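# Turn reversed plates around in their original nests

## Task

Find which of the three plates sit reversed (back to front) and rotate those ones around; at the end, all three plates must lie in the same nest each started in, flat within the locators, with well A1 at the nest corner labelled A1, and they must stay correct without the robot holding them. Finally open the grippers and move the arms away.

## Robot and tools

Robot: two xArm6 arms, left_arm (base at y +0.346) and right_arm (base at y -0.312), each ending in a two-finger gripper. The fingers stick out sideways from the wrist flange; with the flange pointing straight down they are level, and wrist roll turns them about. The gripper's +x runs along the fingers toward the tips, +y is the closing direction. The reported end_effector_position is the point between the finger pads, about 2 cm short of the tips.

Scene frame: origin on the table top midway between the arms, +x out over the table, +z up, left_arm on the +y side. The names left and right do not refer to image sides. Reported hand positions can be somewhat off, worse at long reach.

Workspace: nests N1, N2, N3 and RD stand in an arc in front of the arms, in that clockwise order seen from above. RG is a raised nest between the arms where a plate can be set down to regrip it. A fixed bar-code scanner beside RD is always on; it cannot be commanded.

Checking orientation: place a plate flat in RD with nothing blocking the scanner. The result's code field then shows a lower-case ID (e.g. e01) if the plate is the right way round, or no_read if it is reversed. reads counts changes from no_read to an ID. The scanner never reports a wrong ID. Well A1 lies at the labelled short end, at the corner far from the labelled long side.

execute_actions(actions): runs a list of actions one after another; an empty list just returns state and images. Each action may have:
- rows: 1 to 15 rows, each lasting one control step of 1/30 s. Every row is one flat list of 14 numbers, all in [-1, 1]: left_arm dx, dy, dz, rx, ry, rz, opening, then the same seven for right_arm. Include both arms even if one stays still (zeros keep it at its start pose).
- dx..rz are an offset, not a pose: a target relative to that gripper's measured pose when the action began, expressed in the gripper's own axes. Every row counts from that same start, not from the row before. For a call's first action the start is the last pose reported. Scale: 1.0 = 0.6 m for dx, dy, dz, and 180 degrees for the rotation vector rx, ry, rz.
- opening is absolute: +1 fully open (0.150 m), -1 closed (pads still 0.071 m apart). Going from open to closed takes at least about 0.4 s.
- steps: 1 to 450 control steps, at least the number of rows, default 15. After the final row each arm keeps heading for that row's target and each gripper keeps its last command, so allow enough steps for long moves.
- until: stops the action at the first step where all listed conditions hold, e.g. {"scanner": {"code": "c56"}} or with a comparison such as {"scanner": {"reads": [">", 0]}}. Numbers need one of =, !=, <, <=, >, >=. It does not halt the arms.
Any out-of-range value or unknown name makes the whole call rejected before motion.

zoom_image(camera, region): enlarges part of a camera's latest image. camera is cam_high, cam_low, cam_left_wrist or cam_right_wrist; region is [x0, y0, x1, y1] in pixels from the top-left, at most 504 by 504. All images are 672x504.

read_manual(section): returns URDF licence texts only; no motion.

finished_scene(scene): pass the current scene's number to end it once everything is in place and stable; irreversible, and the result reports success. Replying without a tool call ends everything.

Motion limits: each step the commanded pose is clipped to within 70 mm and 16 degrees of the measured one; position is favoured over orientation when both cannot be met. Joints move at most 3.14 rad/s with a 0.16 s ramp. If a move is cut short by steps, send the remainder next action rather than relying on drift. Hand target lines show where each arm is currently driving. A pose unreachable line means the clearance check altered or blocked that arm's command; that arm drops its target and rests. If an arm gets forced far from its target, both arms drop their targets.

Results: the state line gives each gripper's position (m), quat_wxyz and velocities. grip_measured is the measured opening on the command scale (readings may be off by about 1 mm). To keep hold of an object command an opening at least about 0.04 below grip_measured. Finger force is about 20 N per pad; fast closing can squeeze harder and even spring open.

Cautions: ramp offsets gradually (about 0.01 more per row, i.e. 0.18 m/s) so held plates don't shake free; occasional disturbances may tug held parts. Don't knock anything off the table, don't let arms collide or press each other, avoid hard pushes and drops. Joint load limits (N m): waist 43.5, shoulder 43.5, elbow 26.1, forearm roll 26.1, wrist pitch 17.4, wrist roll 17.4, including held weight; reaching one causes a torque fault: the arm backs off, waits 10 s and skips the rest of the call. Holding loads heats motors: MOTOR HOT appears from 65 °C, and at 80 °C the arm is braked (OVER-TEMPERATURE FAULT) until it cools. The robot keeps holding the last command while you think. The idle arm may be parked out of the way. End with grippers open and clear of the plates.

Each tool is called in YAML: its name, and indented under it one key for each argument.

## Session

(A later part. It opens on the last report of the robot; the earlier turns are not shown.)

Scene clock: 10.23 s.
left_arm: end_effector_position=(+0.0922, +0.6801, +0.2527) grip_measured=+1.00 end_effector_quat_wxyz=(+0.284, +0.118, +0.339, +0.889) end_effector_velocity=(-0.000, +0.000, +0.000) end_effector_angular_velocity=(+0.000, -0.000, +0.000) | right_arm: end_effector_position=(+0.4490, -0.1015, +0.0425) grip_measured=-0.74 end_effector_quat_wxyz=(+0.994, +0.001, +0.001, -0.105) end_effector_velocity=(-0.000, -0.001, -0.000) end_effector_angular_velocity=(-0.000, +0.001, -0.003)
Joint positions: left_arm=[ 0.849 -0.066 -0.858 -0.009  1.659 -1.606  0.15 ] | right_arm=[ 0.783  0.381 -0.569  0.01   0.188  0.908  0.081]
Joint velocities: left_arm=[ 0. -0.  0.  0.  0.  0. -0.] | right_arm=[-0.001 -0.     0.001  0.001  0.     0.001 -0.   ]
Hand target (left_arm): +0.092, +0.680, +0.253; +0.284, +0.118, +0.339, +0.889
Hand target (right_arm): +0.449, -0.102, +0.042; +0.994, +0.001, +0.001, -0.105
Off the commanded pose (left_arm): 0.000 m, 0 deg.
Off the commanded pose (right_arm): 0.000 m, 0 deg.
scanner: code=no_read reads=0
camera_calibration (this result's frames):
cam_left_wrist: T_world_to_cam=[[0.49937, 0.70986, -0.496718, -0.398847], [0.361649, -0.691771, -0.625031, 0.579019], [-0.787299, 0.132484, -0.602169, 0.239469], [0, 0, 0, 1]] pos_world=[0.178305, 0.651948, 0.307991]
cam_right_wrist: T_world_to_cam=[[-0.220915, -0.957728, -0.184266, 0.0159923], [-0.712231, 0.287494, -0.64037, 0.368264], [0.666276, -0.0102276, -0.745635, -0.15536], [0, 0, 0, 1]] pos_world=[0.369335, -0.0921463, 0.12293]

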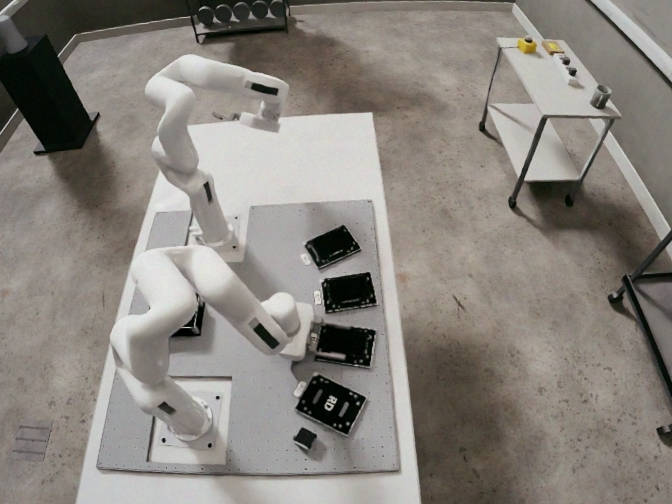

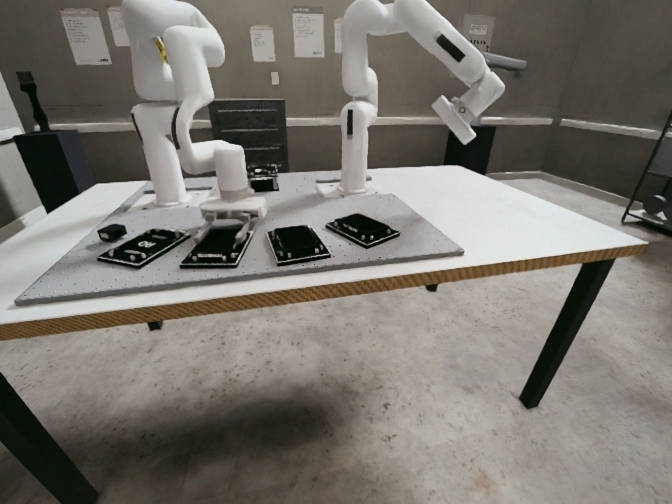

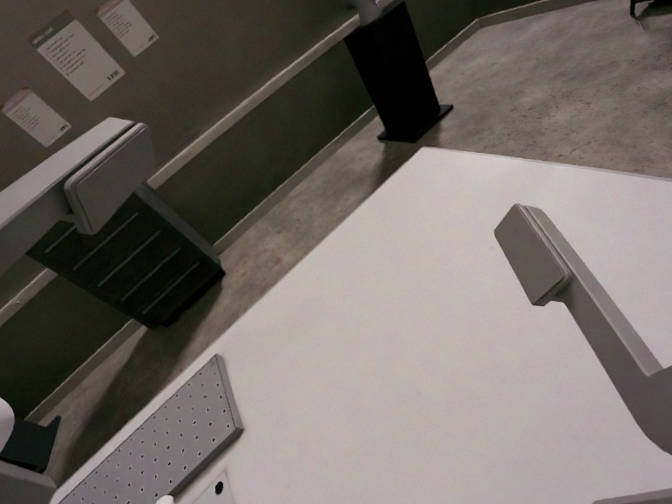

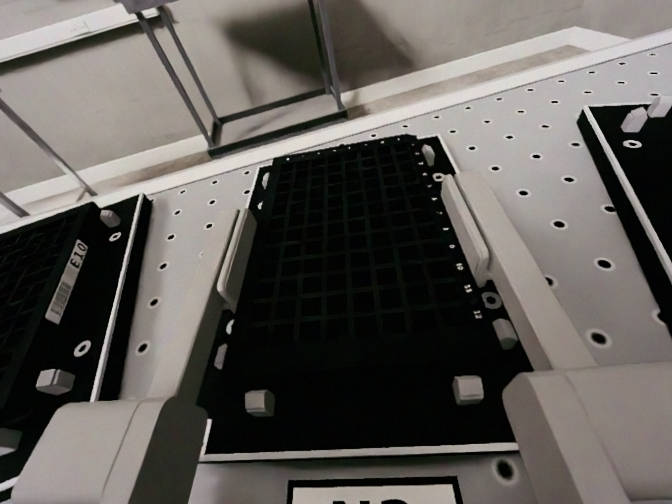

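execute_actions:
  actions:
    - {"rows":[ [0,0,0,0,0,0,1,0,0,0.001,0,0,0,-0.84], [0,0,0,0,0,0,1,0,0,0.003,0,0,0,-0.84], [0,0,0,0,0,0,1,0,0,0.006,0,0,0,-0.84], [0,0,0,0,0,0,1,0,0,0.01,0,0,0,-0.84], [0,0,0,0,0,0,1,0,0,0.014,0,0,0,-0.84], [0,0,0,0,0,0,1,0,0,0.018,0,0,0,-0.84], [0,0,0,0,0,0,1,0,0,0.02,0,0,0,-0.84]],"steps":11}

Scene clock: 10.73 s.
left_arm: end_effector_position=(+0.0922, +0.6801, +0.2527) grip_measured=+1.00 end_effector_quat_wxyz=(+0.284, +0.118, +0.339, +0.889) end_effector_velocity=(+0.000, +0.000, +0.000) end_effector_angular_velocity=(-0.000, -0.001, -0.002) | right_arm: end_effector_position=(+0.4494, -0.1012, +0.0545) grip_measured=-0.74 end_effector_quat_wxyz=(+0.994, +0.001, -0.000, -0.105) end_effector_velocity=(-0.002, -0.001, +0.008) end_effector_angular_velocity=(-0.007, +0.008, +0.002)
Joint positions: left_arm=[ 0.849 -0.066 -0.858 -0.009  1.659 -1.606  0.15 ] | right_arm=[ 0.783  0.337 -0.56   0.008  0.221  0.909  0.081]
Joint velocities: left_arm=[-0.     0.    -0.     0.     0.     0.001 -0.   ] | right_arm=[ 0.001 -0.038  0.011 -0.     0.038 -0.001  0.   ]
Hand target (left_arm): +0.092, +0.680, +0.253; +0.284, +0.118, +0.339, +0.889
Hand target (right_arm): +0.449, -0.101, +0.054; +0.994, +0.001, +0.001, -0.105
Off the commanded pose (left_arm): 0.000 m, 0 deg.
Off the commanded pose (right_arm): 0.001 m, 0 deg.
scanner: code=no_read reads=0
camera_calibration (this result's frames):
cam_left_wrist: T_world_to_cam=[[0.49937, 0.70986, -0.496718, -0.398847], [0.361649, -0.69177, -0.625031, 0.579019], [-0.787299, 0.132484, -0.602169, 0.239469], [0, 0, 0, 1]] pos_world=[0.178305, 0.651948, 0.307991]
cam_right_wrist: T_world_to_cam=[[-0.22081, -0.957467, -0.185743, 0.0186169], [-0.711209, 0.288389, -0.641103, 0.375884], [0.667401, -0.00945974, -0.744638, -0.147141], [0, 0, 0, 1]] pos_world=[0.369645, -0.0919676, 0.134872]

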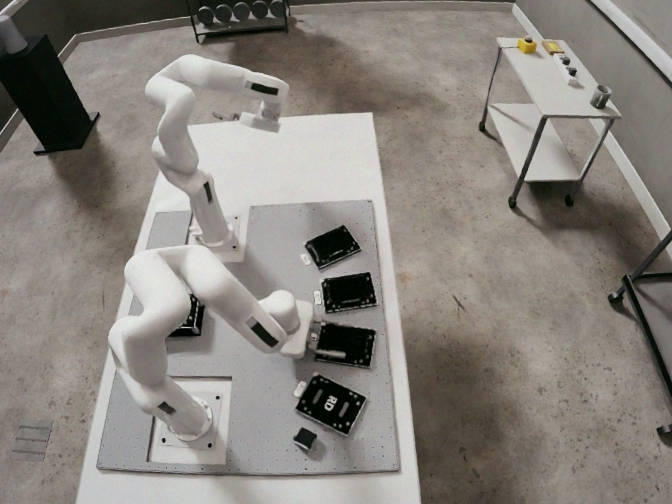

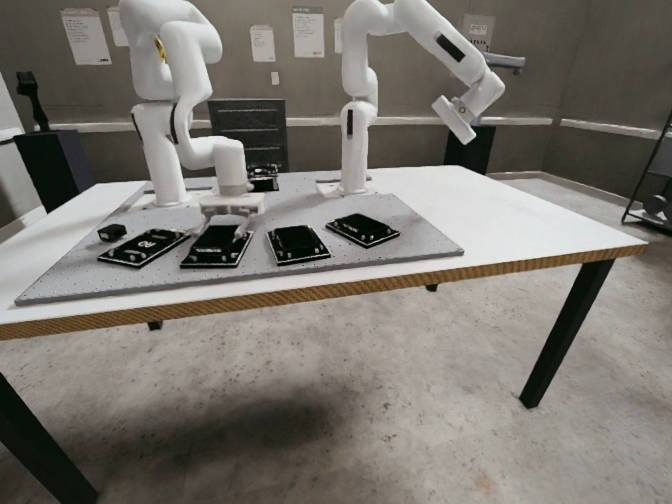

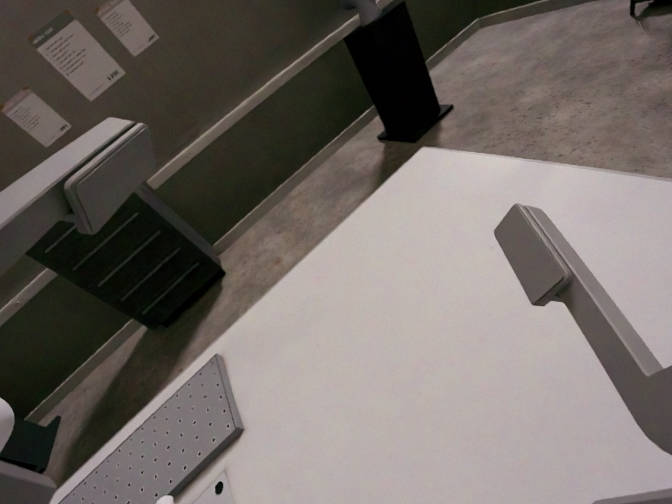

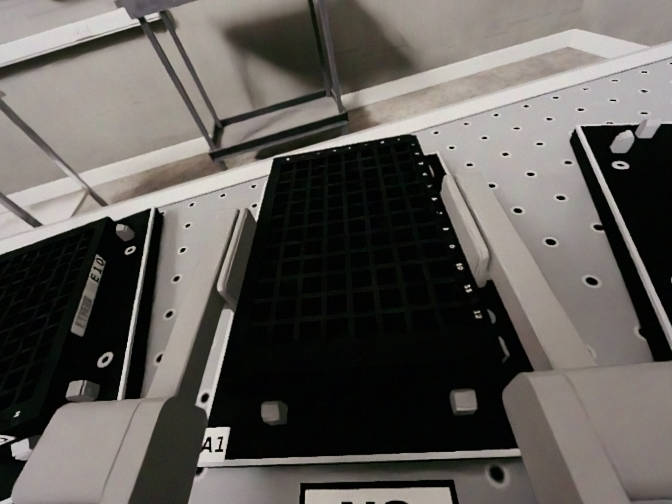

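execute_actions:
  actions: []

zoom_image:
  camera: "cam_right_wrist"
  region: [190, 300, 530, 480]

zoom_image:
  camera: "cam_right_wrist"
  region: [230, 120, 480, 230]

Scene clock: 10.87 s.
left_arm: end_effector_position=(+0.0922, +0.6801, +0.2527) grip_measured=+1.00 end_effector_quat_wxyz=(+0.284, +0.118, +0.339, +0.889) end_effector_velocity=(-0.000, -0.000, +0.000) end_effector_angular_velocity=(+0.001, +0.001, +0.002) | right_arm: end_effector_position=(+0.4489, -0.1016, +0.0543) grip_measured=-0.74 end_effector_quat_wxyz=(+0.994, +0.001, +0.001, -0.105) end_effector_velocity=(-0.002, -0.001, -0.002) end_effector_angular_velocity=(-0.005, +0.006, +0.001)
Joint positions: left_arm=[ 0.849 -0.066 -0.858 -0.009  1.659 -1.606  0.15 ] | right_arm=[ 0.783  0.336 -0.559  0.008  0.223  0.909  0.081]
Joint velocities: left_arm=[ 0.001 -0.    -0.    -0.     0.    -0.001 -0.   ] | right_arm=[ 0.001  0.001  0.002  0.001  0.004 -0.     0.   ]
Hand target (left_arm): +0.092, +0.680, +0.253; +0.284, +0.118, +0.339, +0.889
Hand target (right_arm): +0.449, -0.101, +0.054; +0.994, +0.001, +0.001, -0.105
Off the commanded pose (left_arm): 0.000 m, 0 deg.
Off the commanded pose (right_arm): 0.000 m, 0 deg.
scanner: code=no_read reads=0
camera_calibration (this result's frames):
cam_left_wrist: T_world_to_cam=[[0.49937, 0.70986, -0.496718, -0.398847], [0.361649, -0.691771, -0.625031, 0.579019], [-0.787299, 0.132484, -0.602169, 0.239469], [0, 0, 0, 1]] pos_world=[0.178305, 0.651948, 0.307991]
cam_right_wrist: T_world_to_cam=[[-0.221068, -0.957749, -0.183974, 0.0180817], [-0.712347, 0.287415, -0.640277, 0.375844], [0.666101, -0.0104915, -0.745788, -0.14647], [0, 0, 0, 1]] pos_world=[0.369292, -0.0922421, 0.134735]

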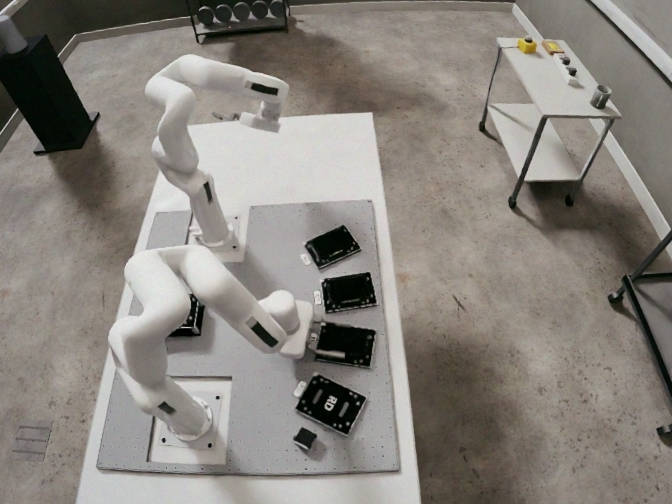

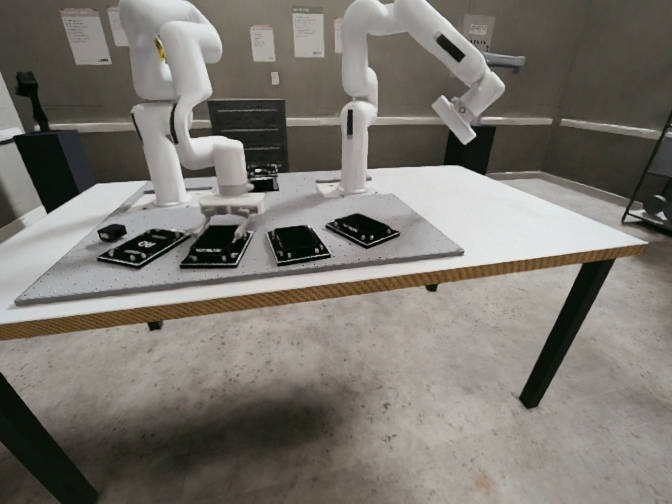

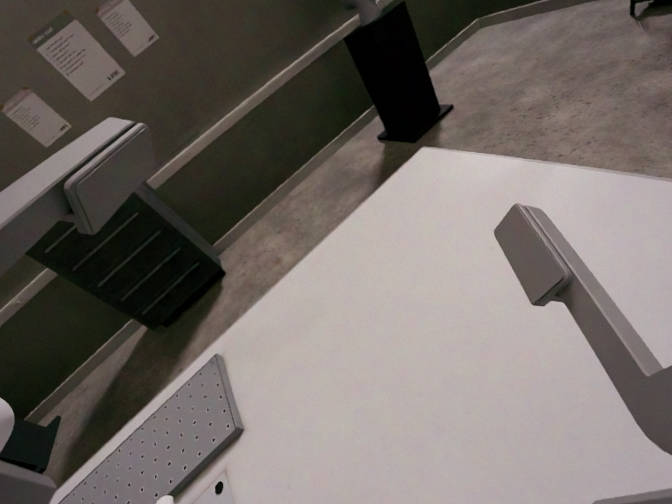

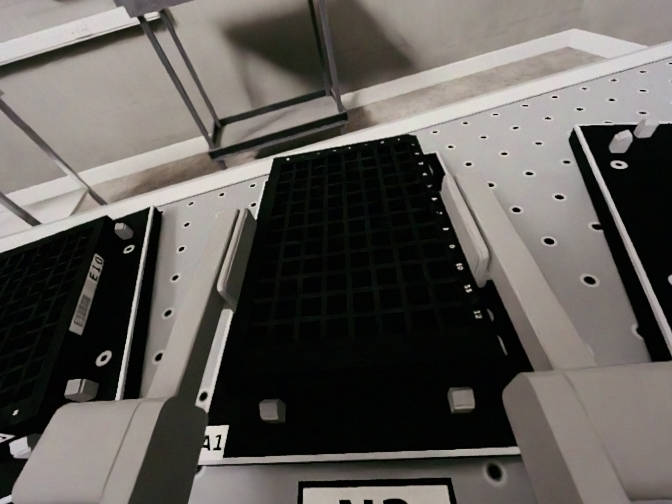

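Region (190, 300, 530, 480) of cam_right_wrist's 672x504 image, scaled by 1.482, with more detail than that image has; it fills the top 267 rows of this view, and the rest is white.

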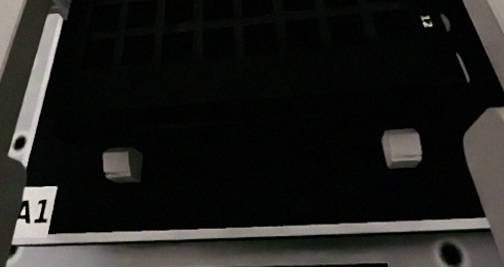

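Region (230, 120, 480, 230) of cam_right_wrist's 672x504 image, scaled by 2.016, with more detail than that image has; it fills the top 222 rows of this view, and the rest is white.

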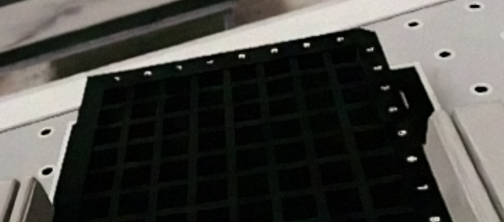

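execute_actions:
  actions:
    - {"rows":[ [0,0,0,0,0,0,1,0,0,0.003,0,0,0,-0.84], [0,0,0,0,0,0,1,0,0,0.008,0,0,-0.003,-0.84], [0,0,0,0,0,0,1,0.002,0,0.015,0,0,-0.008,-0.84], [0,0,0,0,0,0,1,0.005,0,0.023,0,0,-0.015,-0.84], [0,0,0,0,0,0,1,0.009,0,0.031,0,0,-0.024,-0.84], [0,0,0,0,0,0,1,0.014,0,0.038,0,0,-0.035,-0.84], [0,0,0,0,0,0,1,0.019,0,0.044,0,0,-0.048,-0.84], [0,0,0,0,0,0,1,0.024,0,0.048,0,0,-0.063,-0.84], [0,0,0,0,0,0,1,0.029,0,0.05,0,0,-0.08,-0.84], [0,0,0,0,0,0,1,0.034,0,0.05,0,0,-0.099,-0.84], [0,0,0,0,0,0,1,0.039,0,0.05,0,0,-0.12,-0.84], [0,0,0,0,0,0,1,0.043,0,0.05,0,0,-0.143,-0.84], [0,0,0,0,0,0,1,0.047,0,0.05,0,0,-0.167,-0.84], [0,0,0,0,0,0,1,0.049,0,0.05,0,0,-0.192,-0.84], [0,0,0,0,0,0,1,0.05,0,0.05,0,0,-1.0,-0.84]],"steps":72}

Scene clock: 13.47 s.
left_arm: end_effector_position=(+0.0922, +0.6801, +0.2527) grip_measured=+1.00 end_effector_quat_wxyz=(+0.284, +0.118, +0.339, +0.889) end_effector_velocity=(+0.000, +0.000, -0.000) end_effector_angular_velocity=(-0.001, -0.001, -0.002) | right_arm: end_effector_position=(+0.4788, -0.1074, +0.0842) grip_measured=-0.74 end_effector_quat_wxyz=(+0.103, -0.000, -0.001, +0.995) end_effector_velocity=(-0.001, +0.005, +0.004) end_effector_angular_velocity=(-0.030, -0.005, -0.027)
Joint positions: left_arm=[ 0.849 -0.066 -0.858 -0.009  1.659 -1.606  0.15 ] | right_arm=[ 0.356  0.861 -1.668  0.003  0.805  3.627  0.081]
Joint velocities: left_arm=[-0.    -0.     0.    -0.    -0.     0.002  0.   ] | right_arm=[ 0.006 -0.017  0.011 -0.043  0.01   0.063  0.   ]
Hand target (left_arm): +0.092, +0.680, +0.253; +0.284, +0.118, +0.339, +0.889
Hand target (right_arm): +0.479, -0.108, +0.084; +0.105, +0.000, +0.000, +0.994
Off the commanded pose (left_arm): 0.000 m, 0 deg.
Off the commanded pose (right_arm): 0.001 m, 0 deg.
scanner: code=no_read reads=0
camera_calibration (this result's frames):
cam_left_wrist: T_world_to_cam=[[0.49937, 0.70986, -0.496718, -0.398847], [0.361648, -0.691771, -0.625031, 0.579019], [-0.787299, 0.132484, -0.602169, 0.239469], [0, 0, 0, 1]] pos_world=[0.178305, 0.651948, 0.307991]
cam_right_wrist: T_world_to_cam=[[0.218057, 0.959069, -0.18066, 0.0199637], [0.712872, -0.282954, -0.641677, -0.325576], [-0.666531, 0.011135, -0.745394, 0.496228], [0, 0, 0, 1]] pos_world=[0.558493, -0.116795, 0.164577]

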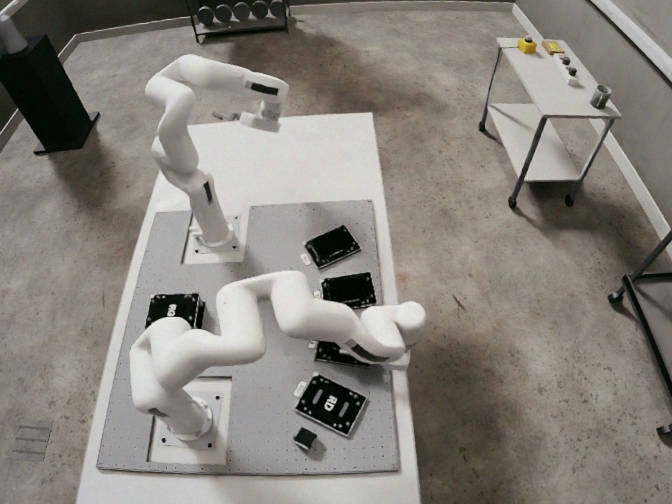

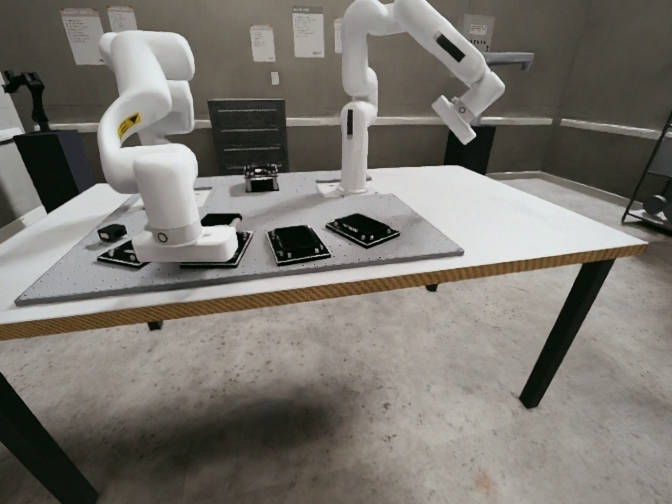

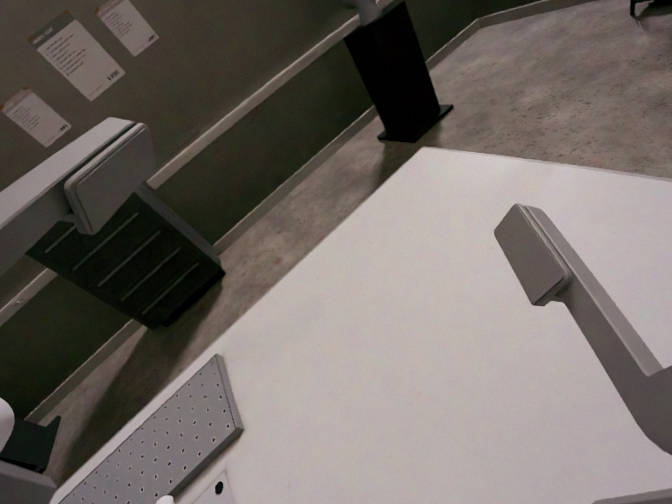

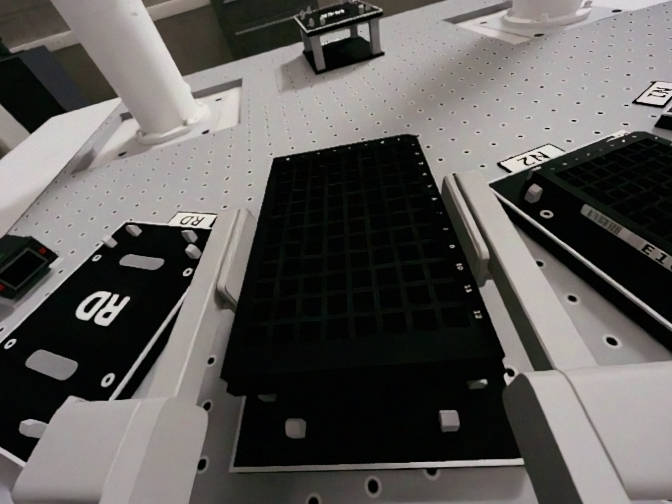

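execute_actions:
  actions: []

zoom_image:
  camera: "cam_right_wrist"
  region: [190, 300, 530, 480]

Scene clock: 13.53 s.
left_arm: end_effector_position=(+0.0922, +0.6801, +0.2527) grip_measured=+1.00 end_effector_quat_wxyz=(+0.284, +0.118, +0.339, +0.889) end_effector_velocity=(-0.000, -0.000, -0.000) end_effector_angular_velocity=(-0.000, +0.000, +0.001) | right_arm: end_effector_position=(+0.4787, -0.1073, +0.0842) grip_measured=-0.74 end_effector_quat_wxyz=(+0.104, -0.000, -0.000, +0.995) end_effector_velocity=(-0.003, -0.002, -0.004) end_effector_angular_velocity=(-0.014, +0.012, -0.013)
Joint positions: left_arm=[ 0.849 -0.066 -0.858 -0.009  1.659 -1.606  0.15 ] | right_arm=[ 0.356  0.861 -1.667  0.001  0.805  3.63   0.081]
Joint velocities: left_arm=[ 0.001  0.     0.    -0.    -0.    -0.001  0.   ] | right_arm=[-0.003  0.002  0.01  -0.014  0.004  0.02  -0.   ]
Hand target (left_arm): +0.092, +0.680, +0.253; +0.284, +0.118, +0.339, +0.889
Hand target (right_arm): +0.479, -0.108, +0.084; +0.105, +0.000, +0.000, +0.994
Off the commanded pose (left_arm): 0.000 m, 0 deg.
Off the commanded pose (right_arm): 0.001 m, 0 deg.
scanner: code=no_read reads=0
camera_calibration (this result's frames):
cam_left_wrist: T_world_to_cam=[[0.49937, 0.70986, -0.496718, -0.398847], [0.361648, -0.691771, -0.625031, 0.579019], [-0.787299, 0.132484, -0.602169, 0.239469], [0, 0, 0, 1]] pos_world=[0.178305, 0.651948, 0.307991]
cam_right_wrist: T_world_to_cam=[[0.219227, 0.958551, -0.181988, 0.0194001], [0.712311, -0.284709, -0.641525, -0.325393], [-0.666748, 0.0110075, -0.745202, 0.496199], [0, 0, 0, 1]] pos_world=[0.558367, -0.1167, 0.164551]

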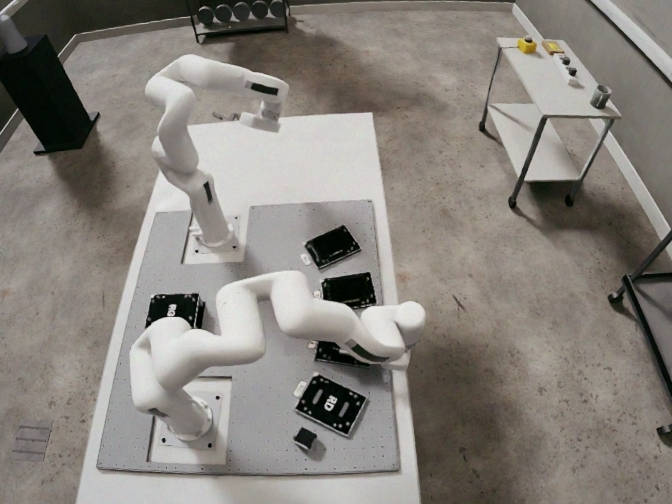

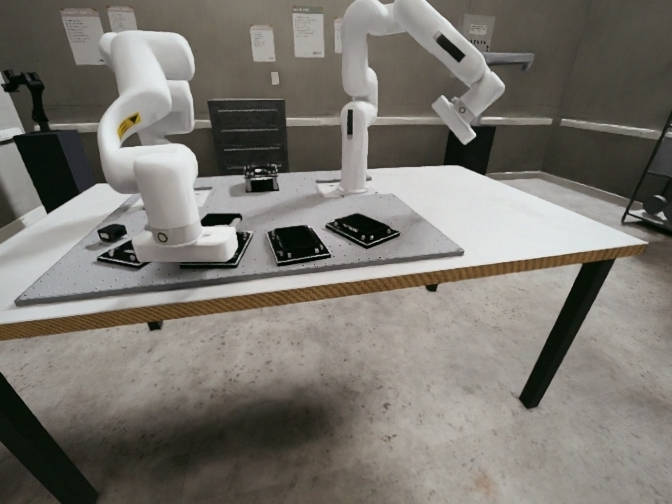

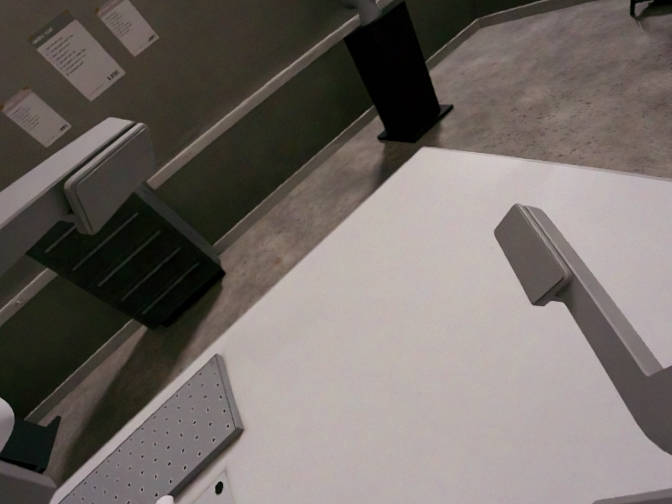

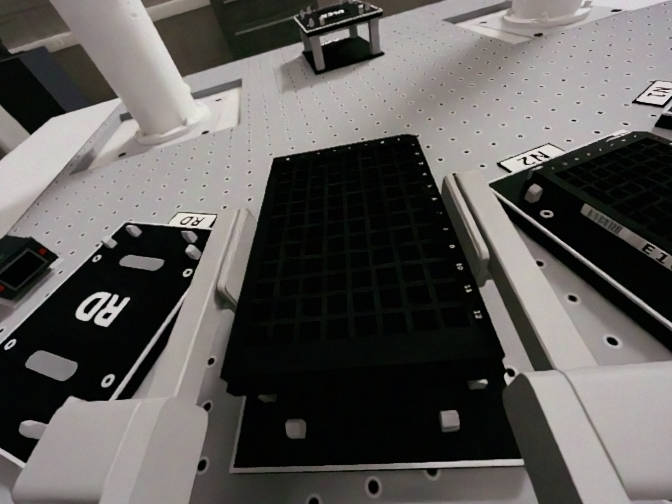

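Region (190, 300, 530, 480) of cam_right_wrist's 672x504 image, scaled by 1.482, with more detail than that image has; it fills the top 267 rows of this view, and the rest is white.

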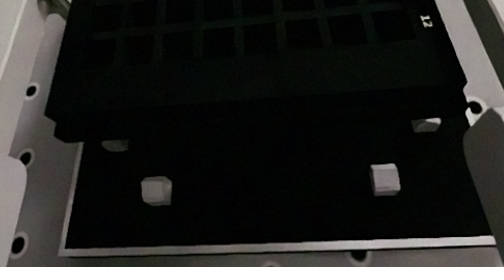

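execute_actions:
  actions:
    - {"rows":[ [0,0,0,0,0,0,1,-0.001,0,-0.003,0,0,-0.0006,-0.84], [0,0,0,0,0,0,1,-0.0018,0.0007,-0.008,0,0,-0.0006,-0.84], [0,0,0,0,0,0,1,-0.0018,0.0007,-0.015,0,0,-0.0006,-0.84], [0,0,0,0,0,0,1,-0.0018,0.0007,-0.023,0,0,-0.0006,-0.84], [0,0,0,0,0,0,1,-0.0018,0.0007,-0.031,0,0,-0.0006,-0.84], [0,0,0,0,0,0,1,-0.0018,0.0007,-0.038,0,0,-0.0006,-0.84], [0,0,0,0,0,0,1,-0.0018,0.0007,-0.044,0,0,-0.0006,-0.84], [0,0,0,0,0,0,1,-0.0018,0.0007,-0.047,0,0,-0.0006,-0.84], [0,0,0,0,0,0,1,-0.0018,0.0007,-0.0485,0,0,-0.0006,-0.84]],"steps":13}

Scene clock: 14.23 s.
left_arm: end_effector_position=(+0.0922, +0.6801, +0.2527) grip_measured=+1.00 end_effector_quat_wxyz=(+0.284, +0.118, +0.339, +0.889) end_effector_velocity=(-0.000, -0.000, -0.000) end_effector_angular_velocity=(-0.000, +0.001, +0.001) | right_arm: end_effector_position=(+0.4785, -0.1082, +0.0544) grip_measured=-0.74 end_effector_quat_wxyz=(+0.105, +0.002, +0.000, +0.994) end_effector_velocity=(+0.015, +0.004, +0.004) end_effector_angular_velocity=(+0.014, -0.049, -0.000)
Joint positions: left_arm=[ 0.849 -0.066 -0.858 -0.009  1.659 -1.606  0.15 ] | right_arm=[ 0.354  0.925 -1.685  0.001  0.763  3.63   0.081]
Joint velocities: left_arm=[ 0.001  0.     0.     0.     0.    -0.001 -0.   ] | right_arm=[ 0.     0.011 -0.044  0.001 -0.018 -0.     0.   ]
Hand target (left_arm): +0.092, +0.680, +0.253; +0.284, +0.118, +0.339, +0.889
Hand target (right_arm): +0.480, -0.108, +0.055; +0.105, -0.000, -0.001, +0.994
Off the commanded pose (left_arm): 0.000 m, 0 deg.
Off the commanded pose (right_arm): 0.001 m, 0 deg.
scanner: code=no_read reads=0
camera_calibration (this result's frames):
cam_left_wrist: T_world_to_cam=[[0.49937, 0.70986, -0.496718, -0.398847], [0.361649, -0.691771, -0.625031, 0.579019], [-0.787299, 0.132484, -0.60217, 0.239469], [0, 0, 0, 1]] pos_world=[0.178305, 0.651948, 0.307991]
cam_right_wrist: T_world_to_cam=[[0.220321, 0.957949, -0.183826, 0.0143991], [0.70938, -0.286709, -0.643877, -0.343316], [-0.669506, 0.0114573, -0.742718, 0.475178], [0, 0, 0, 1]] pos_world=[0.558503, -0.11767, 0.134517]

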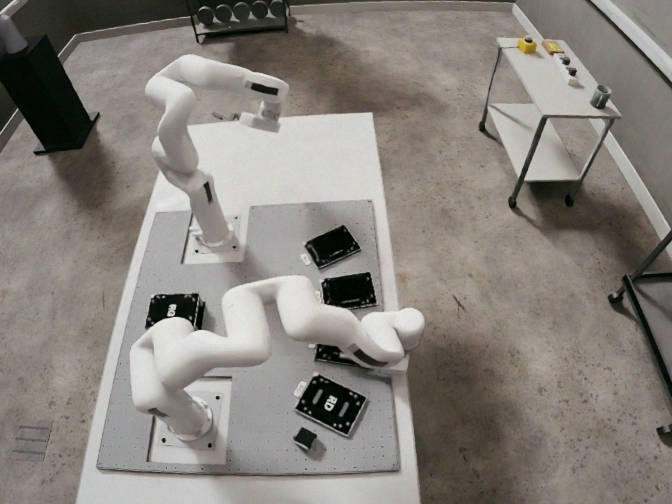

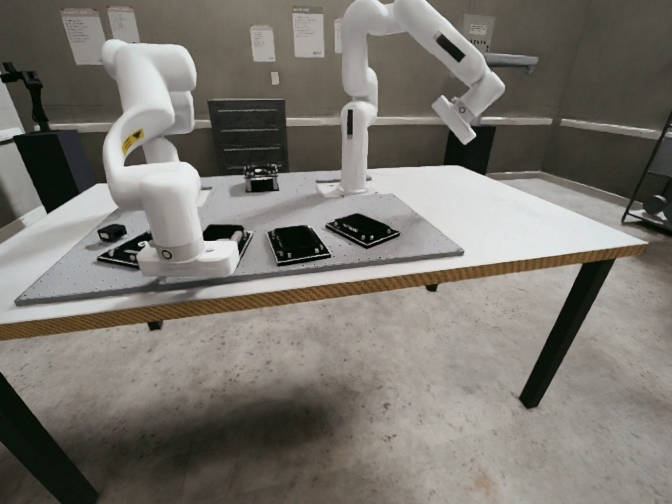

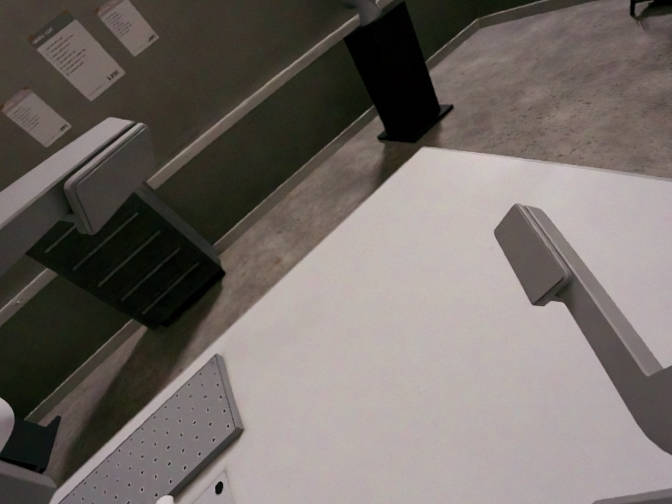

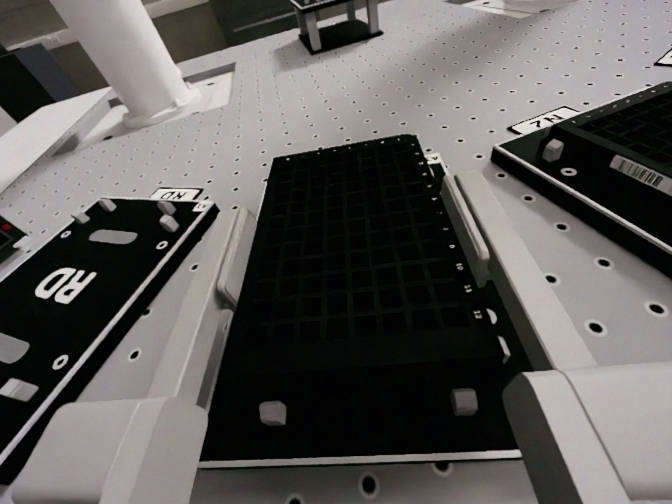

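zoom_image:
  camera: "cam_right_wrist"
  region: [230, 120, 480, 230]

zoom_image:
  camera: "cam_low"
  region: [170, 195, 290, 275]

Region (230, 120, 480, 230) of cam_right_wrist's 672x504 image, scaled by 2.016, with more detail than that image has; it fills the top 222 rows of this view, and the rest is white.

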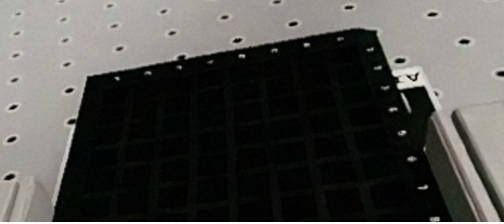

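Region (170, 195, 290, 275) of cam_low's 672x504 image, scaled by 4.200, with more detail than that image has.

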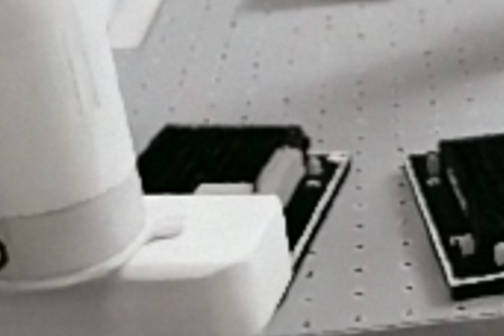

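execute_actions:
  actions: []

zoom_image:
  camera: "cam_right_wrist"
  region: [190, 300, 530, 480]

zoom_image:
  camera: "cam_right_wrist"
  region: [230, 120, 480, 230]

Scene clock: 14.50 s.
left_arm: end_effector_position=(+0.0922, +0.6801, +0.2527) grip_measured=+1.00 end_effector_quat_wxyz=(+0.284, +0.118, +0.339, +0.889) end_effector_velocity=(+0.000, -0.000, -0.000) end_effector_angular_velocity=(-0.001, -0.001, -0.000) | right_arm: end_effector_position=(+0.4798, -0.1079, +0.0554) grip_measured=-0.74 end_effector_quat_wxyz=(+0.105, -0.001, -0.001, +0.994) end_effector_velocity=(-0.003, -0.001, -0.004) end_effector_angular_velocity=(-0.002, +0.012, -0.001)
Joint positions: left_arm=[ 0.849 -0.066 -0.858 -0.009  1.659 -1.606  0.15 ] | right_arm=[ 0.354  0.924 -1.688  0.001  0.762  3.63   0.081]
Joint velocities: left_arm=[ 0.     0.     0.    -0.001 -0.     0.001 -0.   ] | right_arm=[ 0.     0.005  0.006  0.002  0.001 -0.     0.   ]
Hand target (left_arm): +0.092, +0.680, +0.253; +0.284, +0.118, +0.339, +0.889
Hand target (right_arm): +0.480, -0.108, +0.055; +0.105, -0.000, -0.001, +0.994
Off the commanded pose (left_arm): 0.000 m, 0 deg.
Off the commanded pose (right_arm): 0.000 m, 0 deg.
scanner: code=no_read reads=0
camera_calibration (this result's frames):
cam_left_wrist: T_world_to_cam=[[0.49937, 0.70986, -0.496718, -0.398847], [0.361648, -0.691771, -0.625031, 0.579019], [-0.787299, 0.132484, -0.602169, 0.239469], [0, 0, 0, 1]] pos_world=[0.178305, 0.651948, 0.307991]
cam_right_wrist: T_world_to_cam=[[0.221123, 0.958182, -0.181638, 0.0134763], [0.712203, -0.285891, -0.641118, -0.344895], [-0.666237, 0.0124027, -0.745637, 0.475418], [0, 0, 0, 1]] pos_world=[0.559396, -0.117412, 0.135819]

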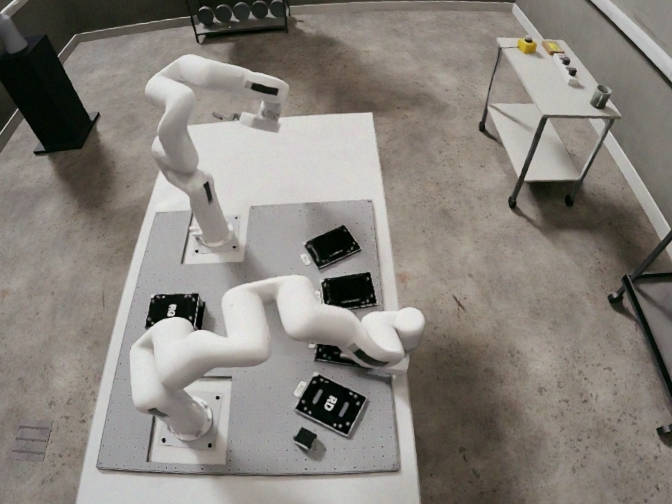

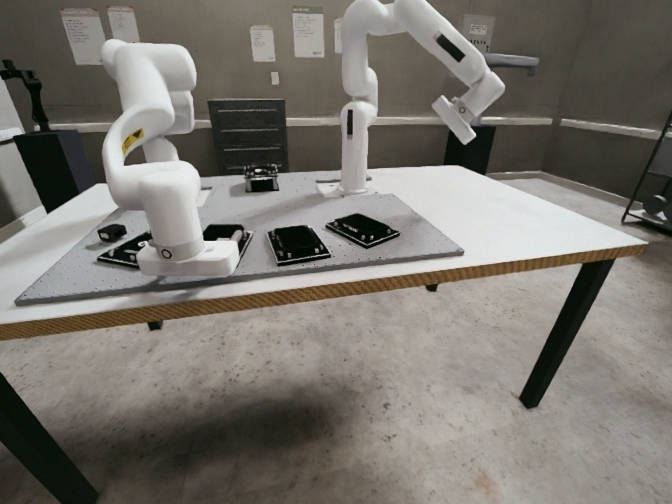

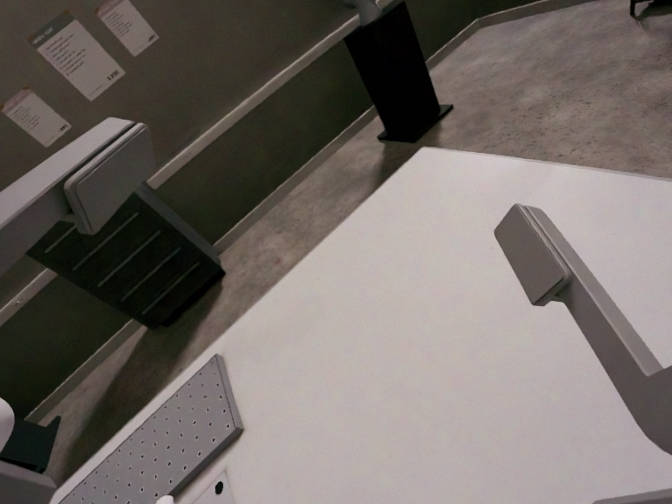

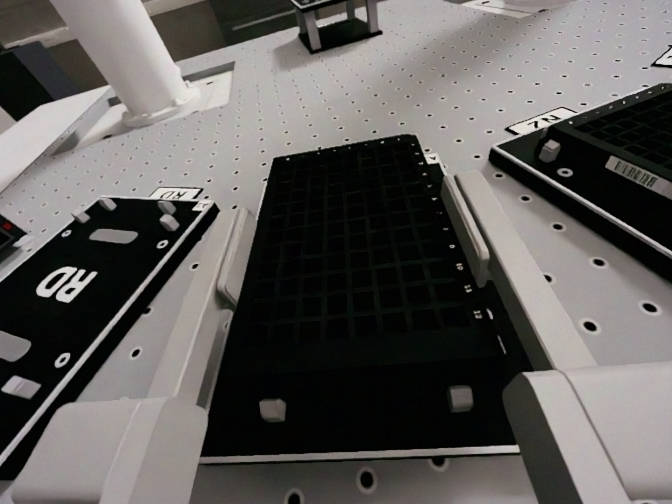

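Region (190, 300, 530, 480) of cam_right_wrist's 672x504 image, scaled by 1.482, with more detail than that image has; it fills the top 267 rows of this view, and the rest is white.

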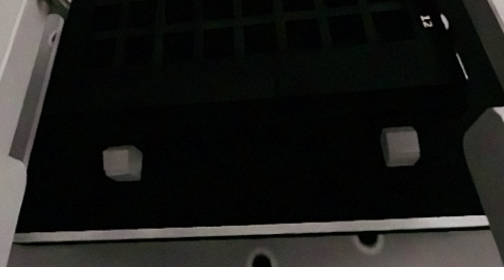

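Region (230, 120, 480, 230) of cam_right_wrist's 672x504 image, scaled by 2.016, with more detail than that image has; it fills the top 222 rows of this view, and the rest is white.

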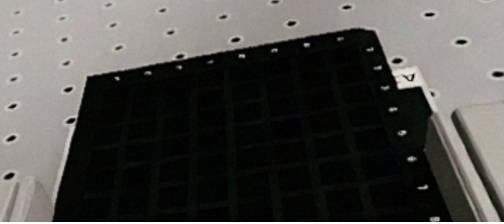

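execute_actions:
  actions:
    - {"rows":[ [0,0,0,0,0,0,1,0.0004,0,-0.0005,0,0.001,0,-0.84], [0,0,0,0,0,0,1,0.0007,0,-0.0015,0,0.002,0,-0.84], [0,0,0,0,0,0,1,0.0007,0,-0.003,0,0.003,0,-0.84], [0,0,0,0,0,0,1,0.0007,0,-0.005,0,0.003,0,-0.84], [0,0,0,0,0,0,1,0.0007,0,-0.007,0,0.003,0,-0.84], [0,0,0,0,0,0,1,0.0007,0,-0.009,0,0.003,0,-0.84], [0,0,0,0,0,0,1,0.0007,0,-0.011,0,0.003,0,-0.84], [0,0,0,0,0,0,1,0.0007,0,-0.013,0,0.003,0,-0.84], [0,0,0,0,0,0,1,0.0007,0,-0.015,0,0.003,0,-0.84], [0,0,0,0,0,0,1,0.0007,0,-0.0167,0,0.003,0,-0.84], [0,0,0,0,0,0,1,0.0007,0,-0.0182,0,0.003,0,-0.84], [0,0,0,0,0,0,1,0.0007,0,-0.0193,0,0.003,0,-0.84], [0,0,0,0,0,0,1,0.0007,0,-0.02,0,0.003,0,-0.84]],"steps":18}

zoom_image:
  camera: "cam_right_wrist"
  region: [170, 130, 600, 480]

Scene clock: 15.53 s.
left_arm: end_effector_position=(+0.0922, +0.6801, +0.2527) grip_measured=+1.00 end_effector_quat_wxyz=(+0.284, +0.118, +0.339, +0.889) end_effector_velocity=(-0.000, +0.000, -0.000) end_effector_angular_velocity=(-0.001, -0.002, -0.001) | right_arm: end_effector_position=(+0.4792, -0.1078, +0.0433) grip_measured=-0.74 end_effector_quat_wxyz=(+0.105, -0.005, -0.000, +0.994) end_effector_velocity=(+0.004, +0.001, +0.003) end_effector_angular_velocity=(+0.004, -0.013, -0.002)
Joint positions: left_arm=[ 0.849 -0.066 -0.858 -0.009  1.659 -1.606  0.15 ] | right_arm=[ 0.355  0.944 -1.686 -0.005  0.733  3.635  0.081]
Joint velocities: left_arm=[ 0.001 -0.    -0.    -0.001  0.     0.002 -0.   ] | right_arm=[-0.001 -0.002 -0.009  0.001 -0.002  0.     0.   ]
Hand target (left_arm): +0.092, +0.680, +0.253; +0.284, +0.118, +0.339, +0.889
Hand target (right_arm): +0.479, -0.108, +0.043; +0.105, -0.005, -0.000, +0.994
Off the commanded pose (left_arm): 0.000 m, 0 deg.
Off the commanded pose (right_arm): 0.000 m, 0 deg.
scanner: code=no_read reads=0
camera_calibration (this result's frames):
cam_left_wrist: T_world_to_cam=[[0.49937, 0.70986, -0.496718, -0.398847], [0.361648, -0.691771, -0.625031, 0.579019], [-0.787299, 0.132484, -0.602169, 0.239469], [0, 0, 0, 1]] pos_world=[0.178305, 0.651948, 0.307991]
cam_right_wrist: T_world_to_cam=[[0.222735, 0.957797, -0.181697, 0.0105466], [0.717779, -0.28724, -0.634261, -0.355389], [-0.659684, 0.0108536, -0.751465, 0.462963], [0, 0, 0, 1]] pos_world=[0.558151, -0.117208, 0.124408]

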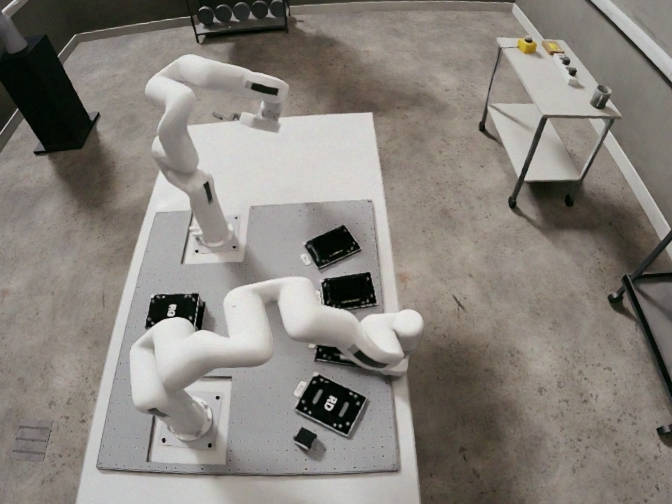

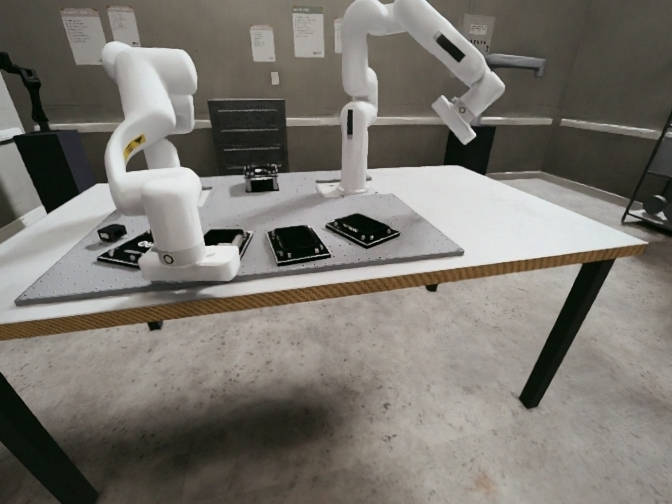

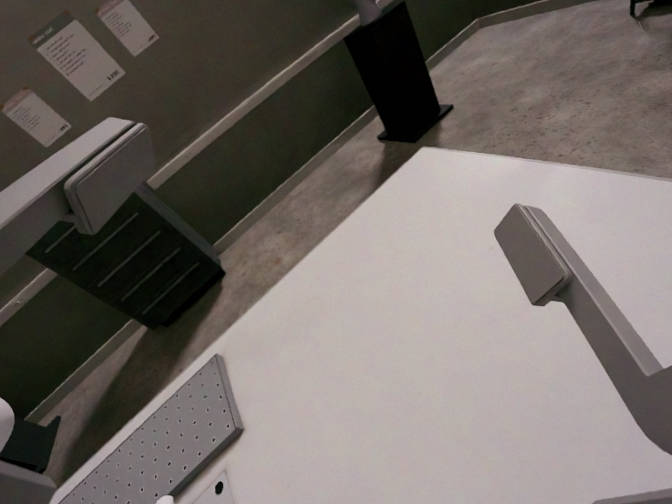

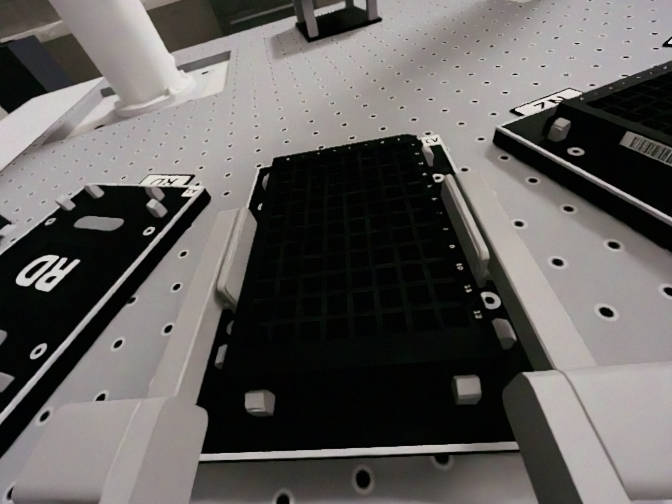

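Region (170, 130, 600, 480) of cam_right_wrist's 672x504 image, scaled by 1.172, with more detail than that image has; it fills the top 410 rows of this view, and the rest is white.

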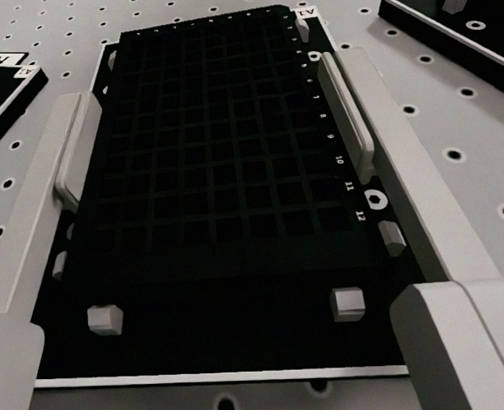

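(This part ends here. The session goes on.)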